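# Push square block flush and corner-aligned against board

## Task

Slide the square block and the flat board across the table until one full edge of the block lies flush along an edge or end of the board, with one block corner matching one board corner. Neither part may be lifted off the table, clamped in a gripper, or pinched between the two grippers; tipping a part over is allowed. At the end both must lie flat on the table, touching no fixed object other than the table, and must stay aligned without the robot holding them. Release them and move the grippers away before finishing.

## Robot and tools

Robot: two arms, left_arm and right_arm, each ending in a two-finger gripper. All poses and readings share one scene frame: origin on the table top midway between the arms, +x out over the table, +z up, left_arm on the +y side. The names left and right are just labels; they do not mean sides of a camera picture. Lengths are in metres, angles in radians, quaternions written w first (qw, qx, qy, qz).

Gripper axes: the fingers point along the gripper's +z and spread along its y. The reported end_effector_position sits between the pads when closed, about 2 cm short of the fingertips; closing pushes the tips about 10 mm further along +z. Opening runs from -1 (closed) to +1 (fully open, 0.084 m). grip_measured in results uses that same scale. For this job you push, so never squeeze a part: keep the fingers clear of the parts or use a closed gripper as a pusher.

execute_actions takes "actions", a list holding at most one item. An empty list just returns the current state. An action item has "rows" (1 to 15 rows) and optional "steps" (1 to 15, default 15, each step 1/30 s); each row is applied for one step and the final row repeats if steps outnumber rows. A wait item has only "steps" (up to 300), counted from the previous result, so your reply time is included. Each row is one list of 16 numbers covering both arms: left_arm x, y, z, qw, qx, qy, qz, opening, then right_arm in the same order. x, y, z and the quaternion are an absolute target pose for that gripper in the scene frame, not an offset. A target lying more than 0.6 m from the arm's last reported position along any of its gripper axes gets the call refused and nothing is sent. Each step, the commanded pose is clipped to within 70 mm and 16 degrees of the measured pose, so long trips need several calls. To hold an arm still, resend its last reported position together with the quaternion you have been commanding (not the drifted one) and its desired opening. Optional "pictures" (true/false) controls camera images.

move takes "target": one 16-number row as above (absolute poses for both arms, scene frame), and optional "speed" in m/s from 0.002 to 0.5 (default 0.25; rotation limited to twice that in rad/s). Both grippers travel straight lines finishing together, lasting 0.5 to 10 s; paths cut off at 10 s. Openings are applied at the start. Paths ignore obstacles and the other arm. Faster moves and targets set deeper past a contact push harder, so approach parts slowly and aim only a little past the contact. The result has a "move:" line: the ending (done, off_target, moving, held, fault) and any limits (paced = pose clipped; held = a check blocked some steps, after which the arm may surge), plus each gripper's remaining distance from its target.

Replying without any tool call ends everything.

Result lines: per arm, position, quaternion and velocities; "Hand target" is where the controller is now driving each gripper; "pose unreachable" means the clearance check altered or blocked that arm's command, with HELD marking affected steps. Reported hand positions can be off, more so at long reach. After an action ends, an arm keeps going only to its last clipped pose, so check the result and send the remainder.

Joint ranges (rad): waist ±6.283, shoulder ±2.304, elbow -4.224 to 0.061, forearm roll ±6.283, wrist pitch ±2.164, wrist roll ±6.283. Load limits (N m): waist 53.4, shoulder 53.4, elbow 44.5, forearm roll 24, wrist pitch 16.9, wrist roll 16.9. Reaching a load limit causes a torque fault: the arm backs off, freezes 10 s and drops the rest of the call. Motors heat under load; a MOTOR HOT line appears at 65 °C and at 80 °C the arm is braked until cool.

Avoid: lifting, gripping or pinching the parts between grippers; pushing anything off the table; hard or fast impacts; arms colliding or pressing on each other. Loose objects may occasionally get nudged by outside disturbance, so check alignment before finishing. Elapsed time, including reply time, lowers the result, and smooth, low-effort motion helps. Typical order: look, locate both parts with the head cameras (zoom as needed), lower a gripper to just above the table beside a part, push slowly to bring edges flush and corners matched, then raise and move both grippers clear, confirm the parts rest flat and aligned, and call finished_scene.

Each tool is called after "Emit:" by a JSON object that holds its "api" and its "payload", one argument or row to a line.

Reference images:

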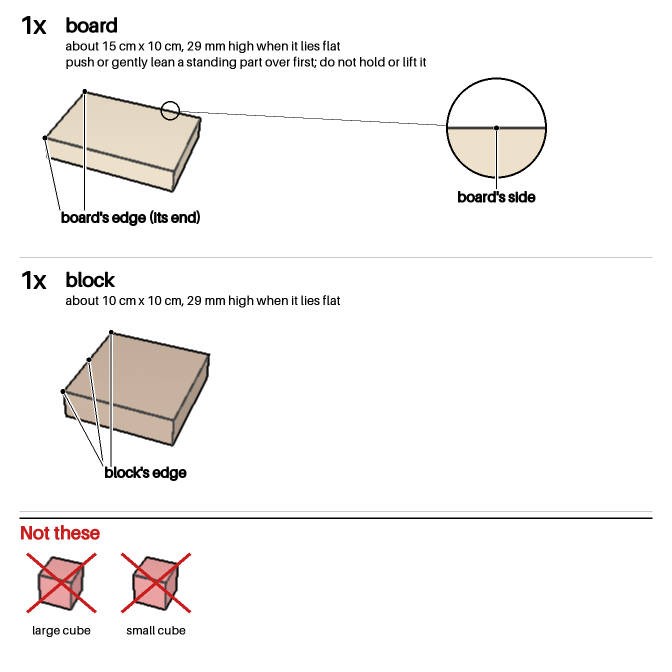

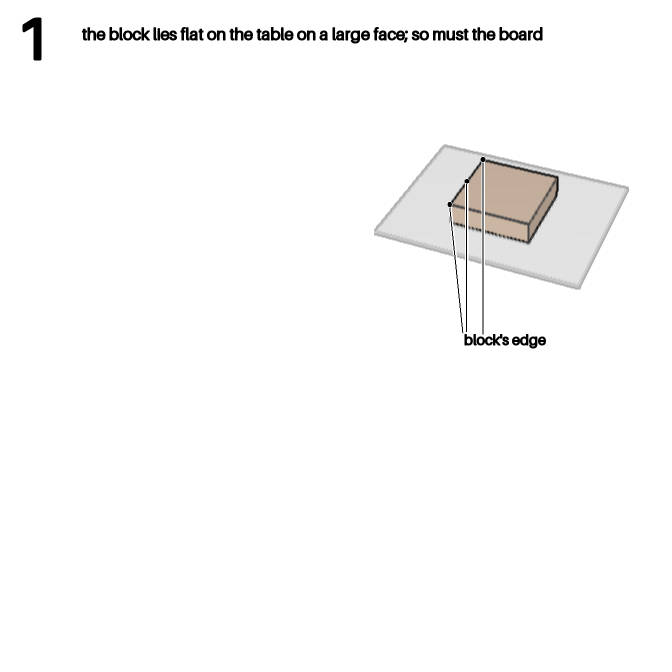

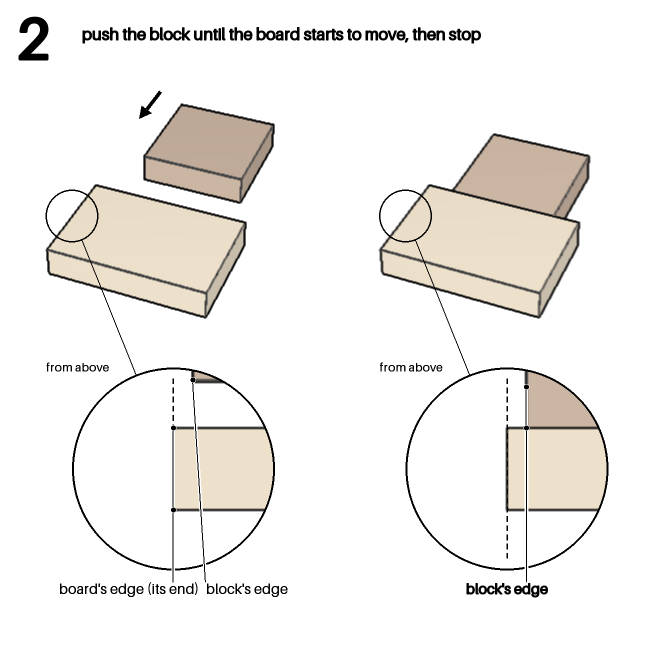

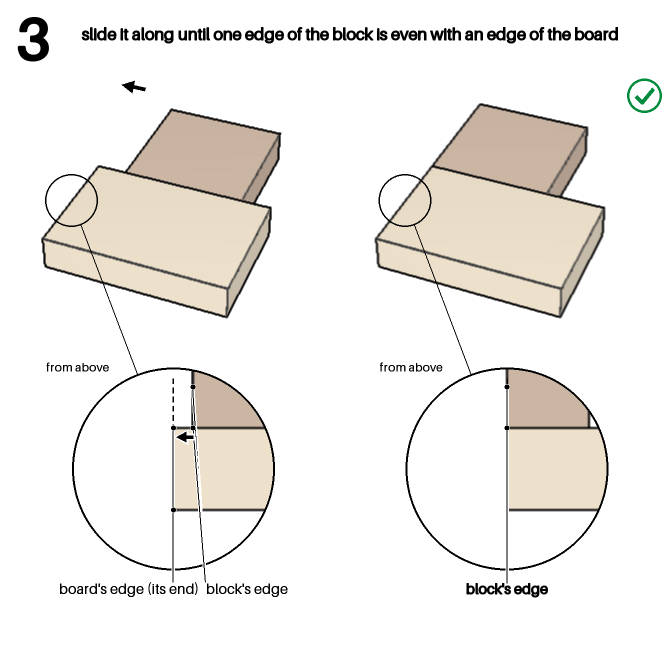

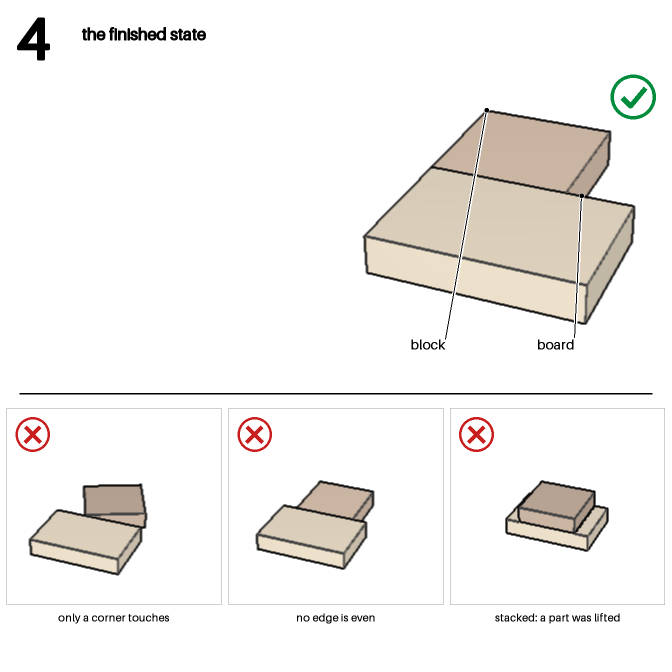

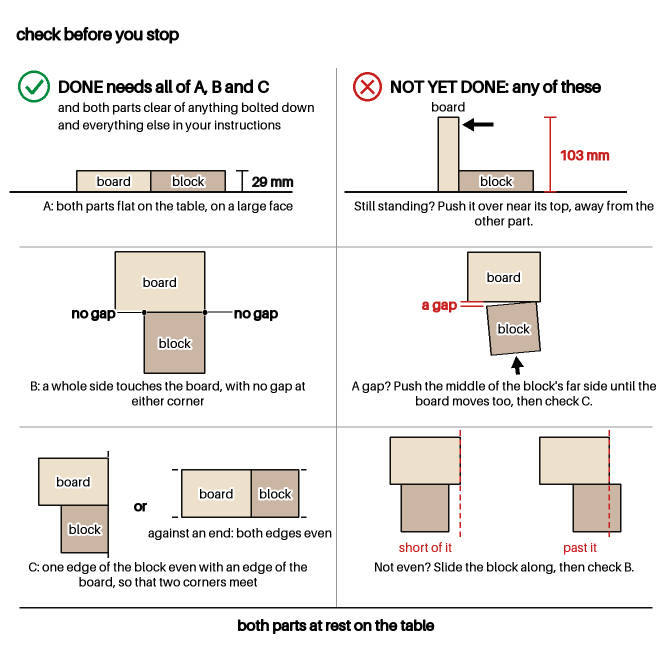

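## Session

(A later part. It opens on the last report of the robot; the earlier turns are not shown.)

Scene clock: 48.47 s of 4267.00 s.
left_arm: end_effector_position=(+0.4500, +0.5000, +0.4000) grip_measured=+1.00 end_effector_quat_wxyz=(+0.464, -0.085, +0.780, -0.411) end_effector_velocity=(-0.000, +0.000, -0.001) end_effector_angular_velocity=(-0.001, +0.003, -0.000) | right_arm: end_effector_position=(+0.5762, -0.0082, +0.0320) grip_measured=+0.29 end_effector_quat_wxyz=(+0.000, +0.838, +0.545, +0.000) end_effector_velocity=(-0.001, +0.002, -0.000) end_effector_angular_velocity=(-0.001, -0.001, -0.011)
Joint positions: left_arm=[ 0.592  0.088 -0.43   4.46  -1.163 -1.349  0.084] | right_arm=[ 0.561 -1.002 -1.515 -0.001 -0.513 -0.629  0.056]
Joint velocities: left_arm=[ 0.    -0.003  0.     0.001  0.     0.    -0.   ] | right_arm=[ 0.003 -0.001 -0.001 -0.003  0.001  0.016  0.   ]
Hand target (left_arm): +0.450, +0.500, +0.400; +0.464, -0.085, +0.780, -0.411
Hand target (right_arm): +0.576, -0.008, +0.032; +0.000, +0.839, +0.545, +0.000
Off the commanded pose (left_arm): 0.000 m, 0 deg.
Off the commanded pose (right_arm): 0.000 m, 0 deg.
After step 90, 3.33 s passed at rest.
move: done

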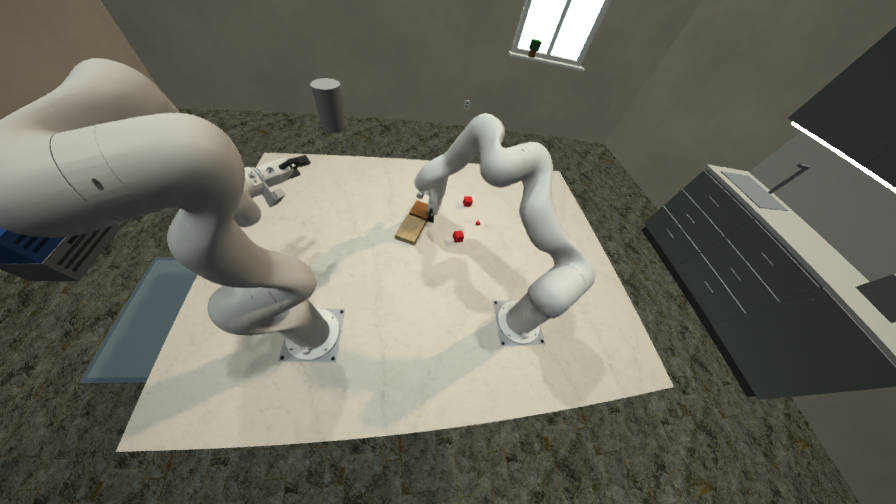

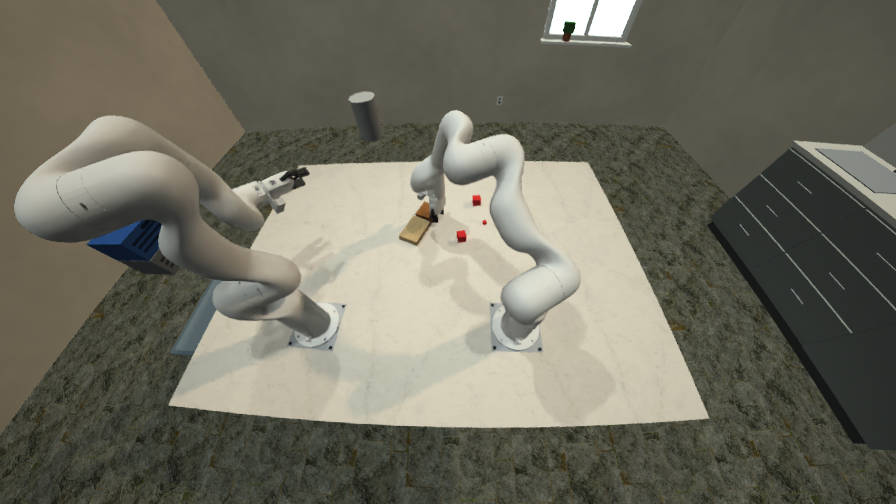

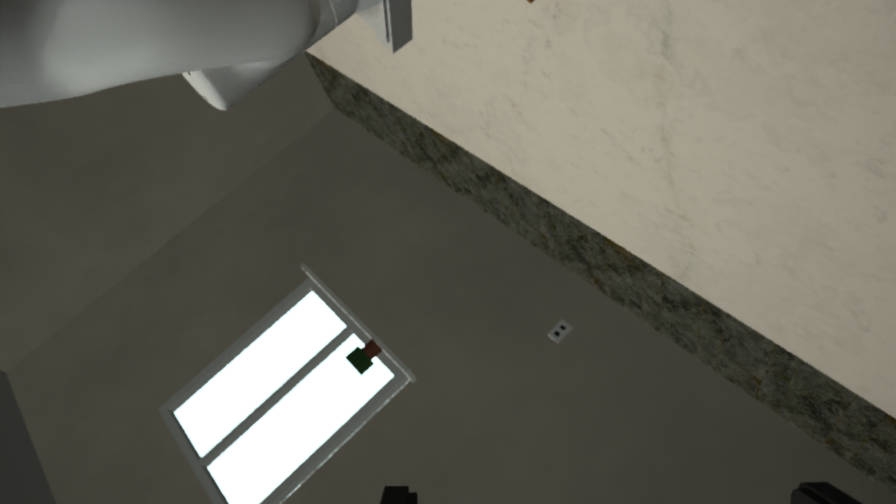

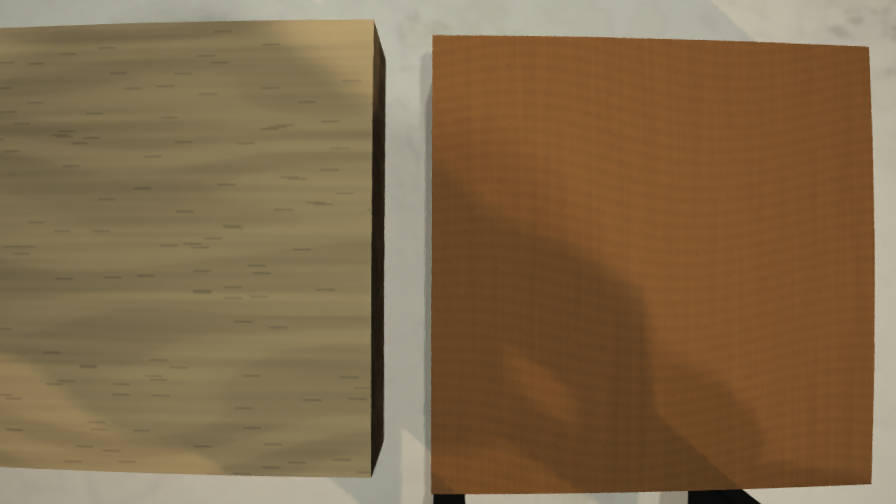

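Emit:
{"api": "move", "payload": {
  "target": [0.45,0.5,0.4,0.464,-0.085,0.78,-0.411,1,0.5777,-0.0046,0.032,0,0.839,0.545,0,0.3],
  "speed": 0.01
}}

Emit:
{"api": "move", "payload": {
  "target": [0.45,0.5,0.4,0.464,-0.085,0.78,-0.411,1,0.57,-0.022,0.08,0,0.839,0.545,0,0.3],
  "speed": 0.1
}}

Emit:
{"api": "move", "payload": {
  "target": [0.45,0.5,0.4,0.464,-0.085,0.78,-0.411,1,0.695,0.0107,0.08,0,0.208,0.978,0,0.3]
}}

Emit:
{"api": "move", "payload": {
  "target": [0.45,0.5,0.4,0.464,-0.085,0.78,-0.411,1,0.695,0.0107,0.032,0,0.208,0.978,0,0.3],
  "speed": 0.06
}}

Emit:
{"api": "move", "payload": {
  "target": [0.45,0.5,0.4,0.464,-0.085,0.78,-0.411,1,0.66,0.0263,0.032,0,0.208,0.978,0,0.3],
  "speed": 0.02
}}

Emit:
{"api": "move", "payload": {
  "target": [0.45,0.5,0.4,0.464,-0.085,0.78,-0.411,1,0.68,0.0174,0.14,0,0.208,0.978,0,0.3],
  "speed": 0.1
}}

Scene clock: 62.70 s of 4267.00 s.
left_arm: end_effector_position=(+0.4500, +0.5000, +0.4000) grip_measured=+1.00 end_effector_quat_wxyz=(+0.464, -0.085, +0.780, -0.411) end_effector_velocity=(+0.000, +0.000, -0.000) end_effector_angular_velocity=(+0.001, +0.000, -0.000) | right_arm: end_effector_position=(+0.5777, -0.0047, +0.0320) grip_measured=+0.29 end_effector_quat_wxyz=(+0.000, +0.839, +0.545, +0.000) end_effector_velocity=(+0.001, -0.000, -0.001) end_effector_angular_velocity=(-0.001, +0.002, -0.003)
Joint positions: left_arm=[ 0.592  0.088 -0.43   4.46  -1.163 -1.349  0.084] | right_arm=[ 0.565 -1.008 -1.527 -0.    -0.519 -0.626  0.056]
Joint velocities: left_arm=[-0.    -0.001 -0.001  0.001  0.     0.    -0.   ] | right_arm=[-0.001 -0.003 -0.003  0.    -0.002  0.002 -0.   ]
Hand target (left_arm): +0.450, +0.500, +0.400; +0.464, -0.085, +0.780, -0.411
Hand target (right_arm): +0.578, -0.005, +0.032; +0.000, +0.839, +0.545, +0.000
Off the commanded pose (left_arm): 0.000 m, 0 deg.
Off the commanded pose (right_arm): 0.000 m, 0 deg.
After step 90, 10.53 s passed at rest.
move: done

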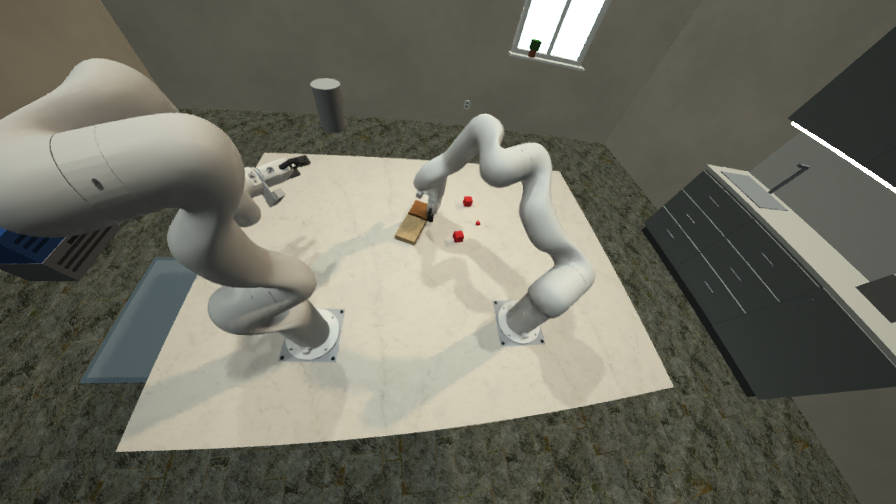

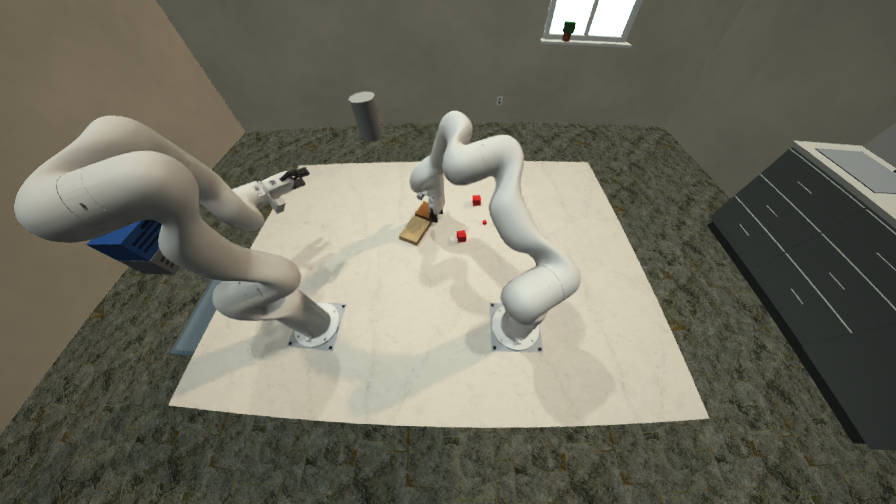

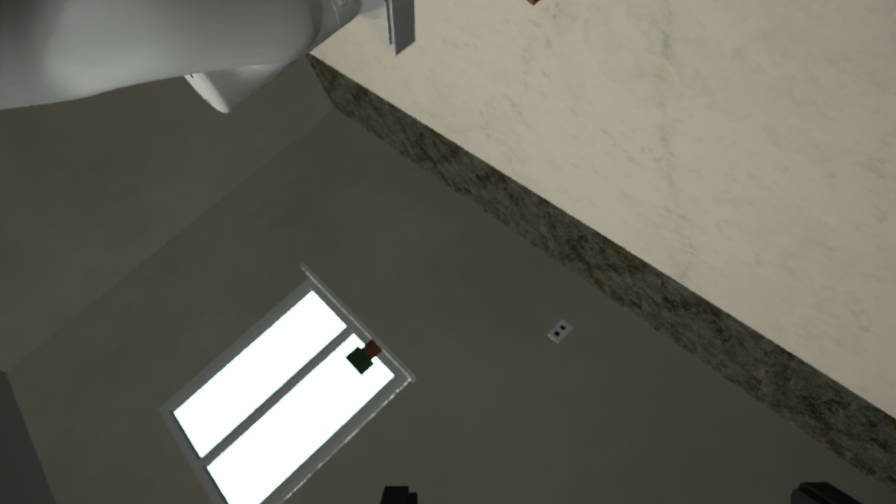

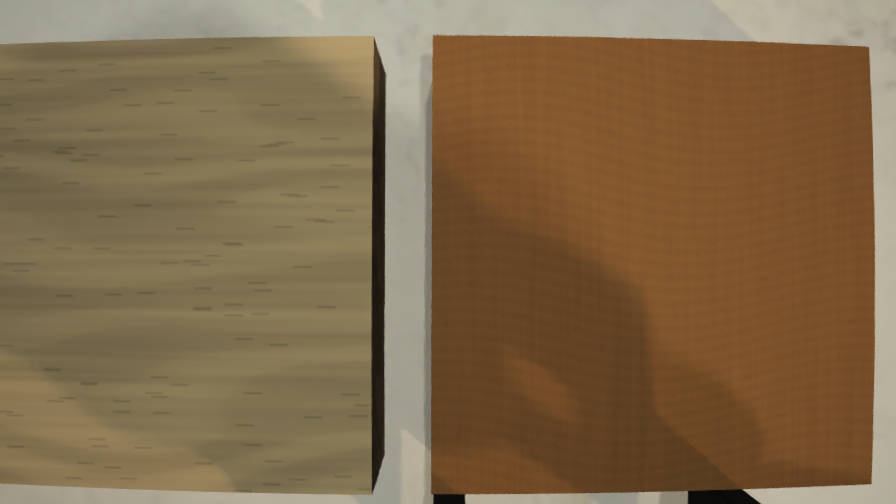

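Scene clock: 63.63 s of 4267.00 s.
left_arm: end_effector_position=(+0.4500, +0.5000, +0.4000) grip_measured=+1.00 end_effector_quat_wxyz=(+0.464, -0.085, +0.780, -0.411) end_effector_velocity=(-0.000, -0.000, -0.001) end_effector_angular_velocity=(-0.001, +0.003, -0.001) | right_arm: end_effector_position=(+0.5699, -0.0219, +0.0796) grip_measured=+0.29 end_effector_quat_wxyz=(-0.000, +0.839, +0.545, -0.000) end_effector_velocity=(-0.001, -0.001, +0.002) end_effector_angular_velocity=(-0.000, -0.000, +0.001)
Joint positions: left_arm=[ 0.592  0.088 -0.43   4.46  -1.163 -1.349  0.084] | right_arm=[ 0.548 -0.896 -1.45   0.    -0.554 -0.642  0.056]
Joint velocities: left_arm=[-0.    -0.003  0.     0.     0.001  0.    -0.   ] | right_arm=[-0.     0.005  0.004 -0.001 -0.001 -0.001  0.   ]
Hand target (left_arm): +0.450, +0.500, +0.400; +0.464, -0.085, +0.780, -0.411
Hand target (right_arm): +0.570, -0.022, +0.080; -0.000, +0.839, +0.545, -0.000
Off the commanded pose (left_arm): 0.000 m, 0 deg.
Off the commanded pose (right_arm): 0.000 m, 0 deg.
move: done

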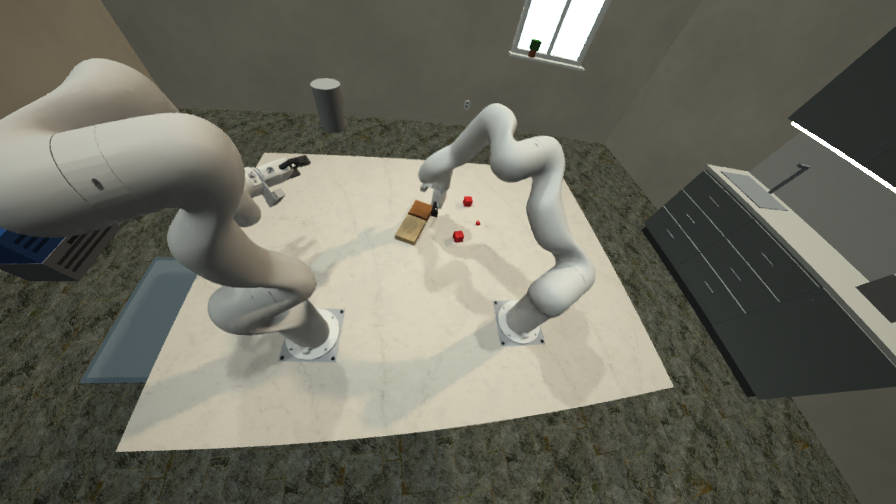

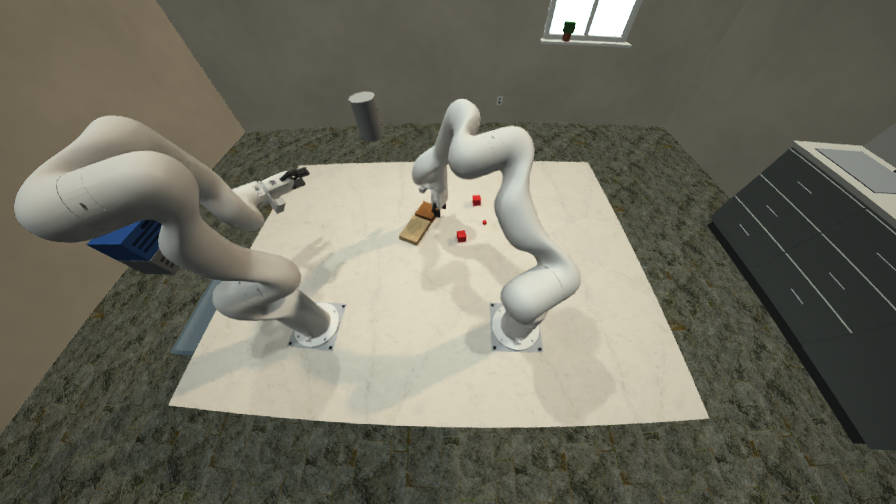

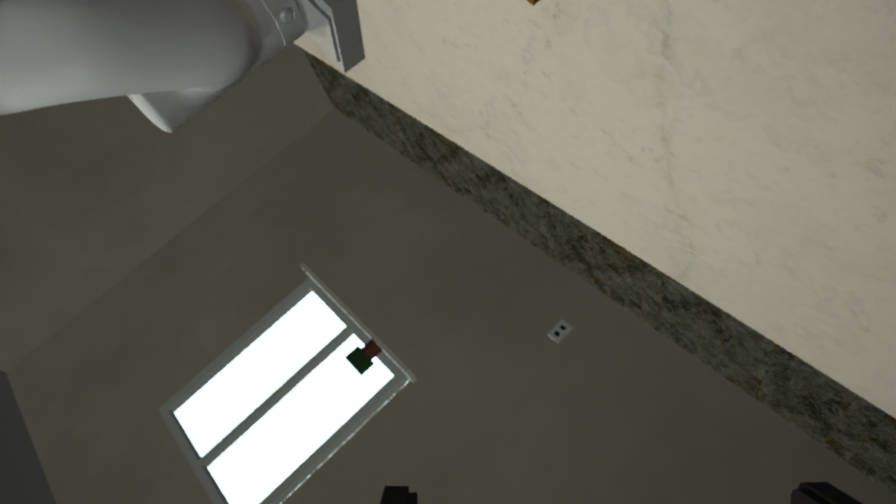

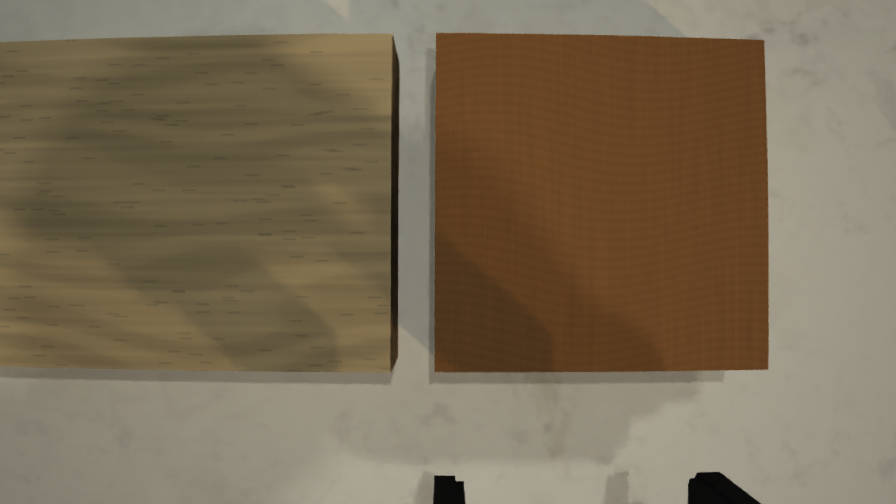

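Scene clock: 67.27 s of 4267.00 s.
left_arm: end_effector_position=(+0.4500, +0.5000, +0.4000) grip_measured=+1.00 end_effector_quat_wxyz=(+0.464, -0.085, +0.780, -0.411) end_effector_velocity=(+0.000, +0.001, +0.001) end_effector_angular_velocity=(+0.002, -0.001, +0.001) | right_arm: end_effector_position=(+0.6950, +0.0105, +0.0800) grip_measured=+0.29 end_effector_quat_wxyz=(+0.000, +0.209, +0.978, -0.000) end_effector_velocity=(+0.001, -0.001, -0.001) end_effector_angular_velocity=(-0.000, +0.004, +0.009)
Joint positions: left_arm=[ 0.592  0.088 -0.43   4.46  -1.163 -1.349  0.084] | right_arm=[ 0.506 -1.215 -2.048 -0.001 -0.833 -2.253  0.056]
Joint velocities: left_arm=[ 0.001  0.002 -0.001  0.     0.001 -0.     0.   ] | right_arm=[-0.003 -0.006 -0.009  0.003 -0.007 -0.013 -0.   ]
Hand target (left_arm): +0.450, +0.500, +0.400; +0.464, -0.085, +0.780, -0.411
Hand target (right_arm): +0.695, +0.011, +0.080; +0.000, +0.208, +0.978, -0.000
Off the commanded pose (left_arm): 0.000 m, 0 deg.
Off the commanded pose (right_arm): 0.000 m, 0 deg.
move: done

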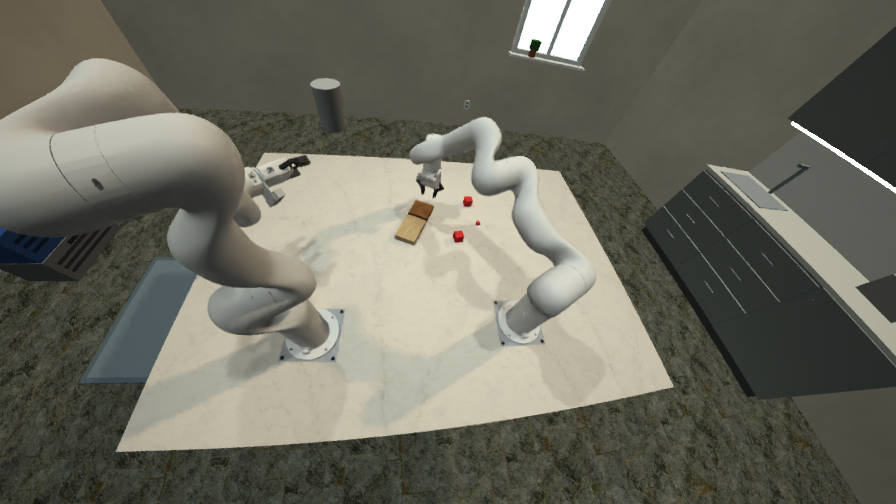

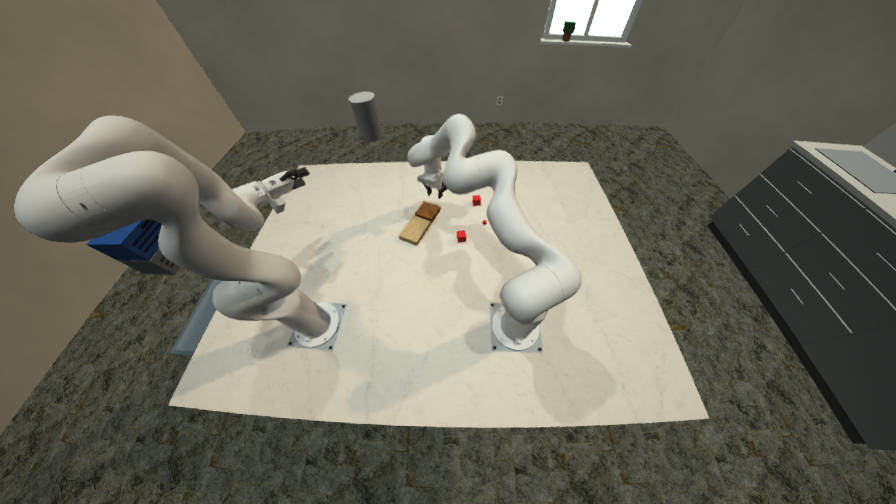

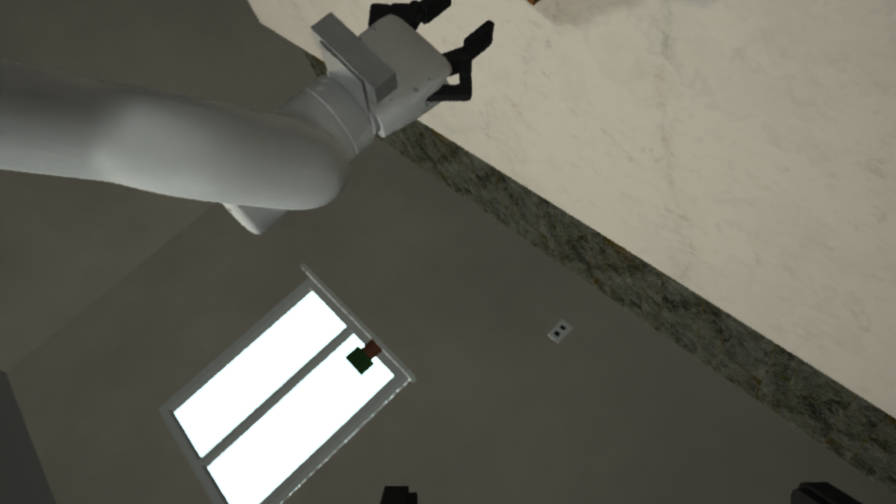

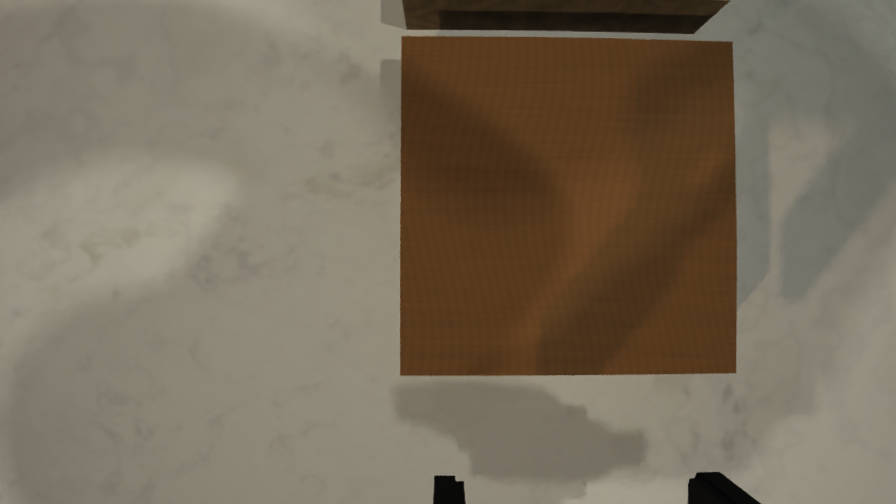

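Scene clock: 68.43 s of 4267.00 s.
left_arm: end_effector_position=(+0.4500, +0.5000, +0.4000) grip_measured=+1.00 end_effector_quat_wxyz=(+0.464, -0.085, +0.780, -0.411) end_effector_velocity=(+0.000, +0.000, -0.001) end_effector_angular_velocity=(-0.000, +0.001, +0.001) | right_arm: end_effector_position=(+0.6951, +0.0107, +0.0324) grip_measured=+0.29 end_effector_quat_wxyz=(+0.000, +0.208, +0.978, +0.000) end_effector_velocity=(+0.000, -0.000, -0.002) end_effector_angular_velocity=(+0.000, -0.000, -0.000)
Joint positions: left_arm=[ 0.592  0.088 -0.43   4.46  -1.163 -1.349  0.084] | right_arm=[ 0.506 -1.29  -2.075  0.    -0.785 -2.254  0.056]
Joint velocities: left_arm=[ 0.    -0.001 -0.    -0.     0.001  0.     0.   ] | right_arm=[-0.    -0.004 -0.002 -0.     0.002 -0.    -0.   ]
Hand target (left_arm): +0.450, +0.500, +0.400; +0.464, -0.085, +0.780, -0.411
Hand target (right_arm): +0.695, +0.011, +0.032; -0.000, +0.208, +0.978, +0.000
Off the commanded pose (left_arm): 0.000 m, 0 deg.
Off the commanded pose (right_arm): 0.000 m, 0 deg.
move: done

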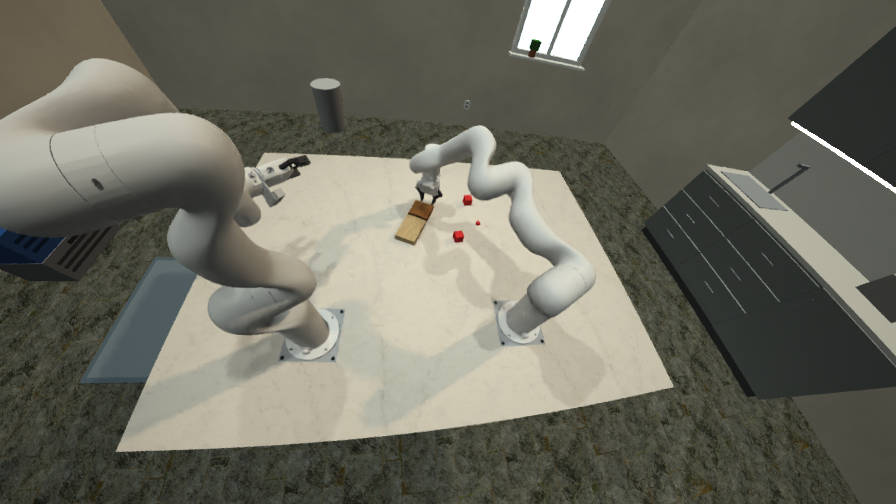

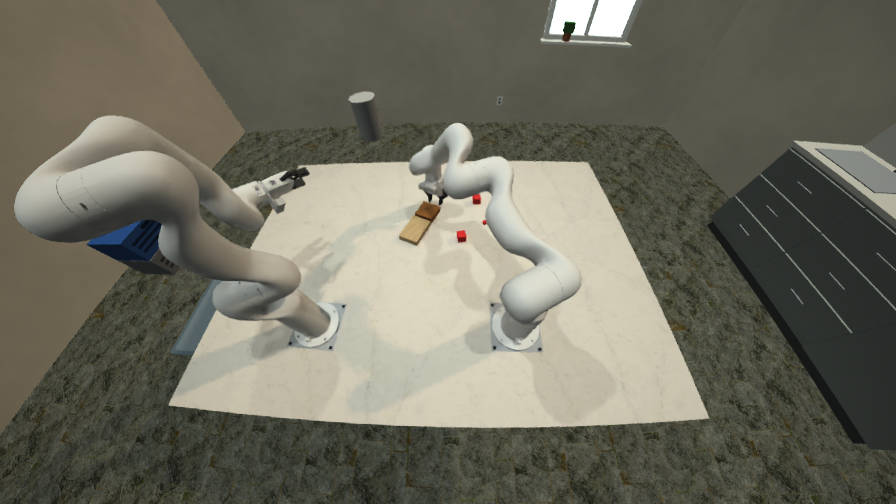

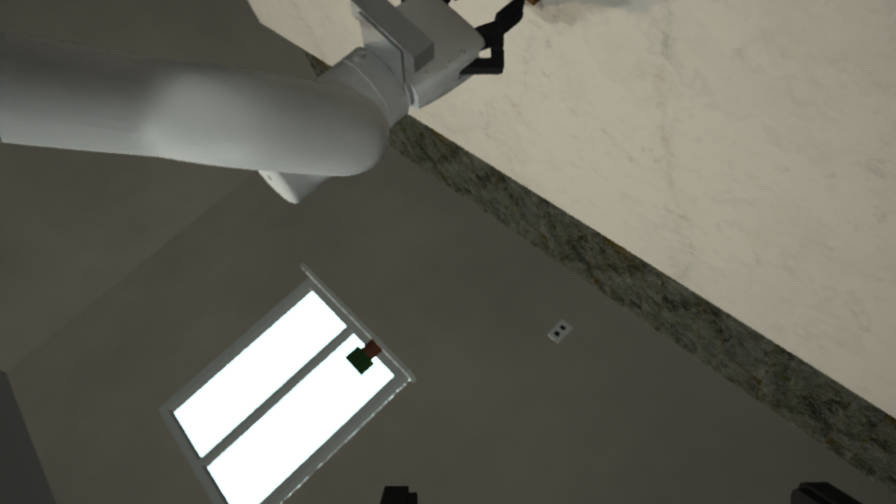

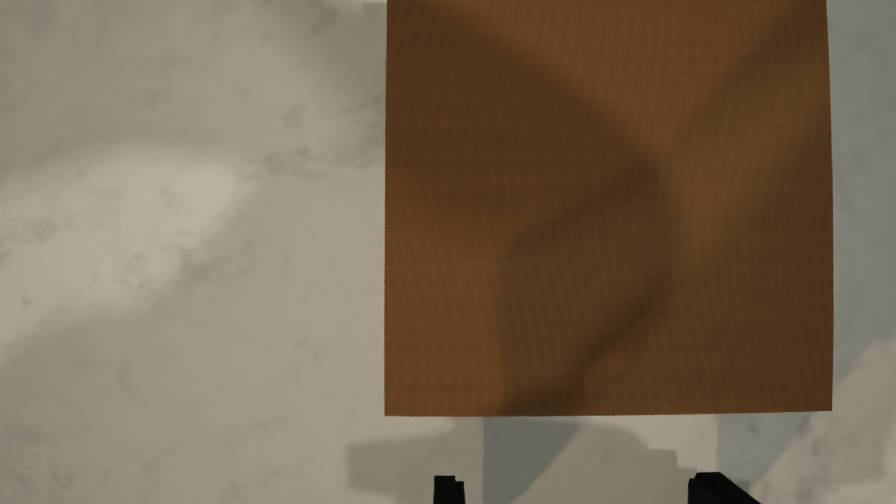

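Scene clock: 70.60 s of 4267.00 s.
left_arm: end_effector_position=(+0.4500, +0.5000, +0.4000) grip_measured=+1.00 end_effector_quat_wxyz=(+0.464, -0.085, +0.780, -0.411) end_effector_velocity=(-0.000, -0.000, +0.001) end_effector_angular_velocity=(+0.000, -0.001, -0.001) | right_arm: end_effector_position=(+0.6603, +0.0263, +0.0320) grip_measured=+0.29 end_effector_quat_wxyz=(+0.000, +0.208, +0.978, +0.000) end_effector_velocity=(-0.002, +0.001, +0.000) end_effector_angular_velocity=(+0.001, -0.000, -0.001)
Joint positions: left_arm=[ 0.592  0.088 -0.43   4.46  -1.163 -1.349  0.084] | right_arm=[ 0.545 -1.216 -1.932 -0.    -0.716 -2.215  0.056]
Joint velocities: left_arm=[ 0.     0.002  0.001  0.001 -0.001 -0.     0.   ] | right_arm=[ 0.002  0.004  0.007  0.002  0.004  0.002 -0.   ]
Hand target (left_arm): +0.450, +0.500, +0.400; +0.464, -0.085, +0.780, -0.411
Hand target (right_arm): +0.660, +0.026, +0.032; +0.000, +0.208, +0.978, -0.000
Off the commanded pose (left_arm): 0.000 m, 0 deg.
Off the commanded pose (right_arm): 0.000 m, 0 deg.
move: done

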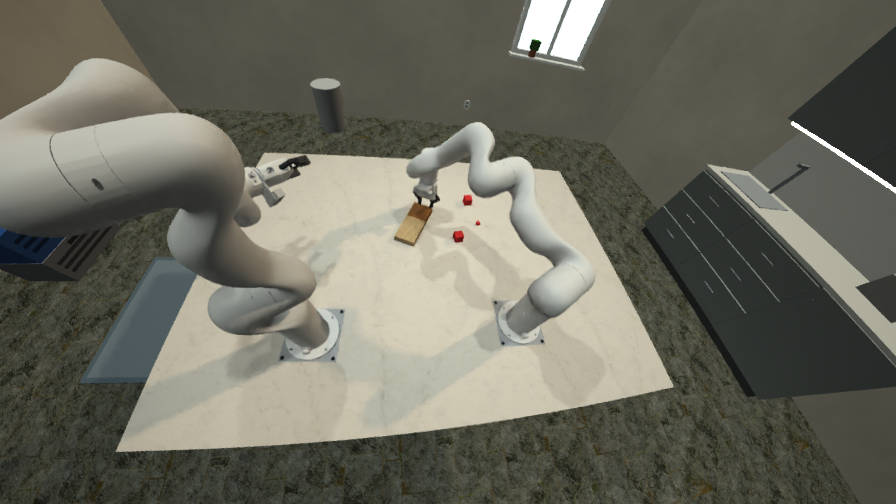

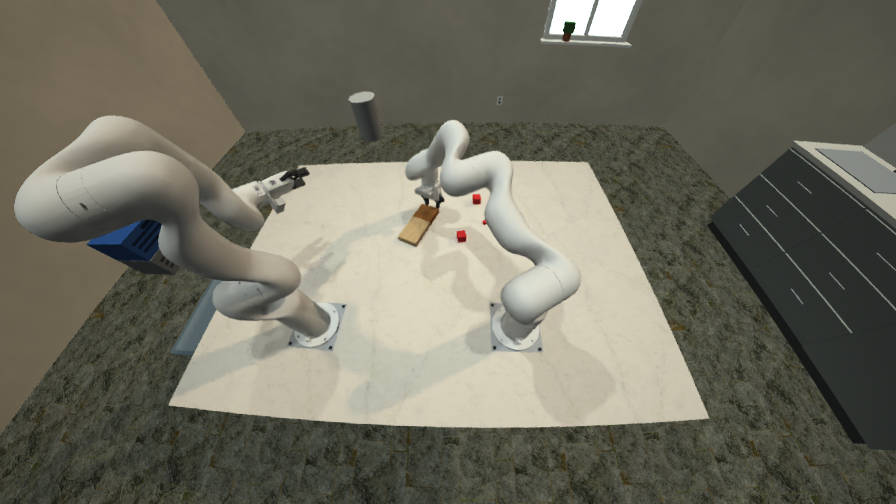

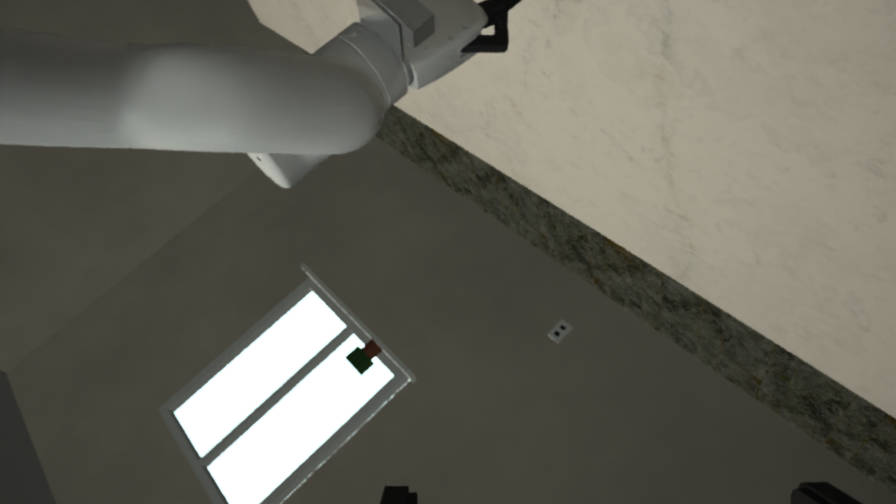

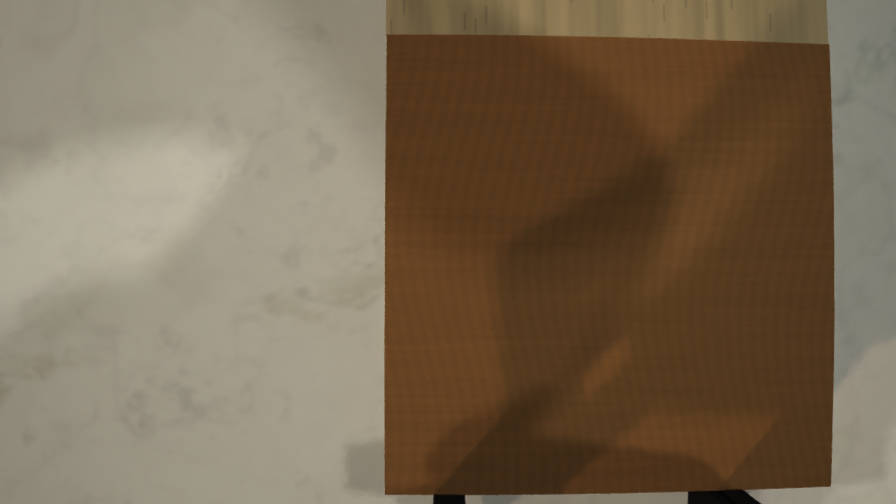

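Scene clock: 72.13 s of 4267.00 s.
left_arm: end_effector_position=(+0.4500, +0.5000, +0.4000) grip_measured=+1.00 end_effector_quat_wxyz=(+0.464, -0.085, +0.780, -0.411) end_effector_velocity=(+0.000, -0.000, +0.000) end_effector_angular_velocity=(+0.001, -0.000, -0.001) | right_arm: end_effector_position=(+0.6799, +0.0173, +0.1396) grip_measured=+0.29 end_effector_quat_wxyz=(-0.000, +0.208, +0.978, -0.000) end_effector_velocity=(+0.001, -0.001, +0.002) end_effector_angular_velocity=(-0.000, +0.001, -0.001)
Joint positions: left_arm=[ 0.592  0.088 -0.43   4.46  -1.163 -1.349  0.084] | right_arm=[ 0.523 -1.101 -1.98  -0.    -0.879 -2.237  0.056]
Joint velocities: left_arm=[-0.001 -0.    -0.001  0.001  0.     0.    -0.   ] | right_arm=[-0.002  0.001 -0.003  0.001 -0.005 -0.001 -0.   ]
Hand target (left_arm): +0.450, +0.500, +0.400; +0.464, -0.085, +0.780, -0.411
Hand target (right_arm): +0.680, +0.017, +0.140; +0.000, +0.208, +0.978, -0.000
Off the commanded pose (left_arm): 0.000 m, 0 deg.
Off the commanded pose (right_arm): 0.000 m, 0 deg.
move: done

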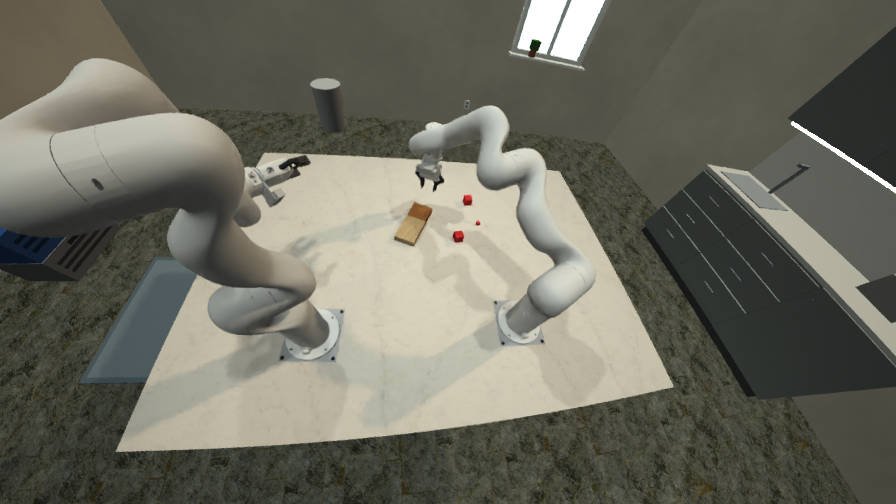

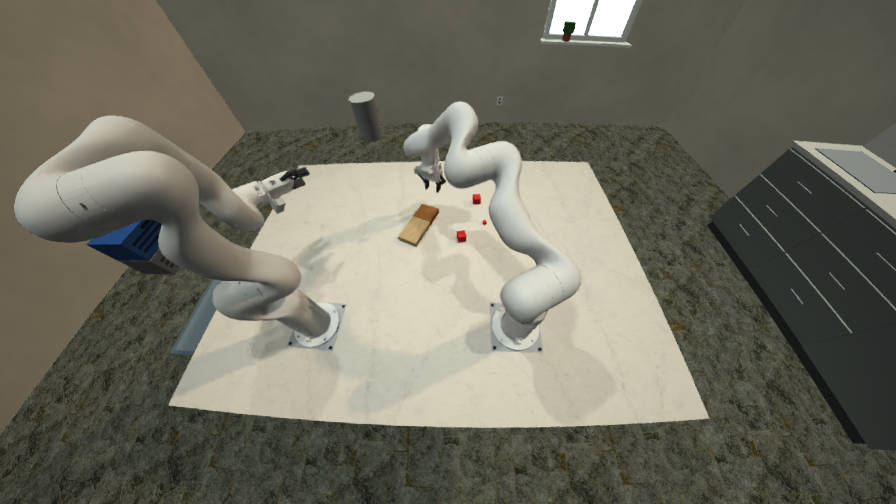

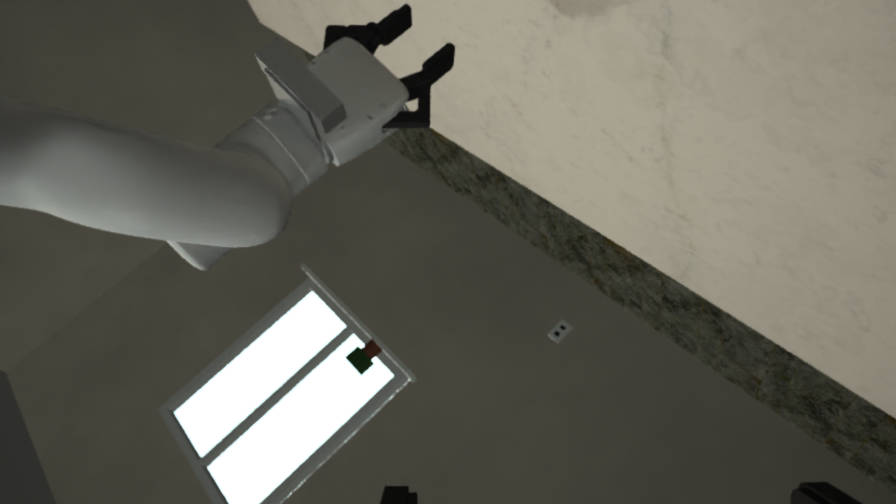

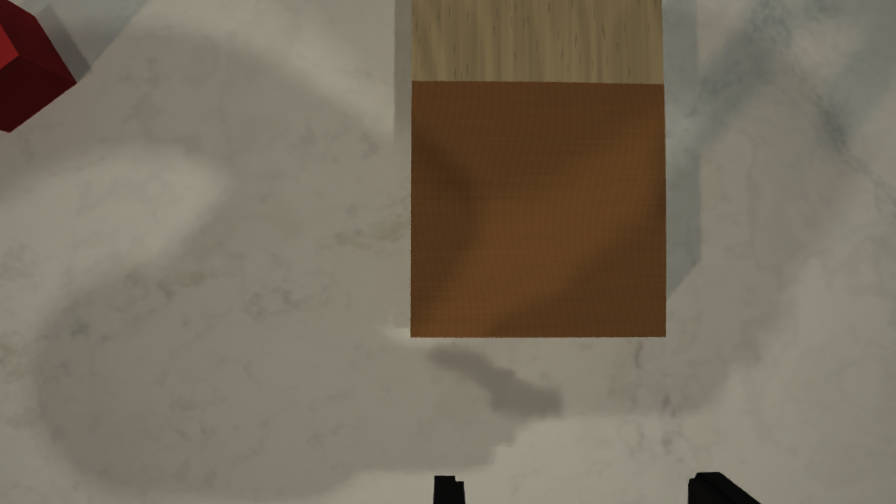

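Emit:
{"api": "finished_scene", "payload": {
  "scene": 1
}}

The scene is finished: the task was done.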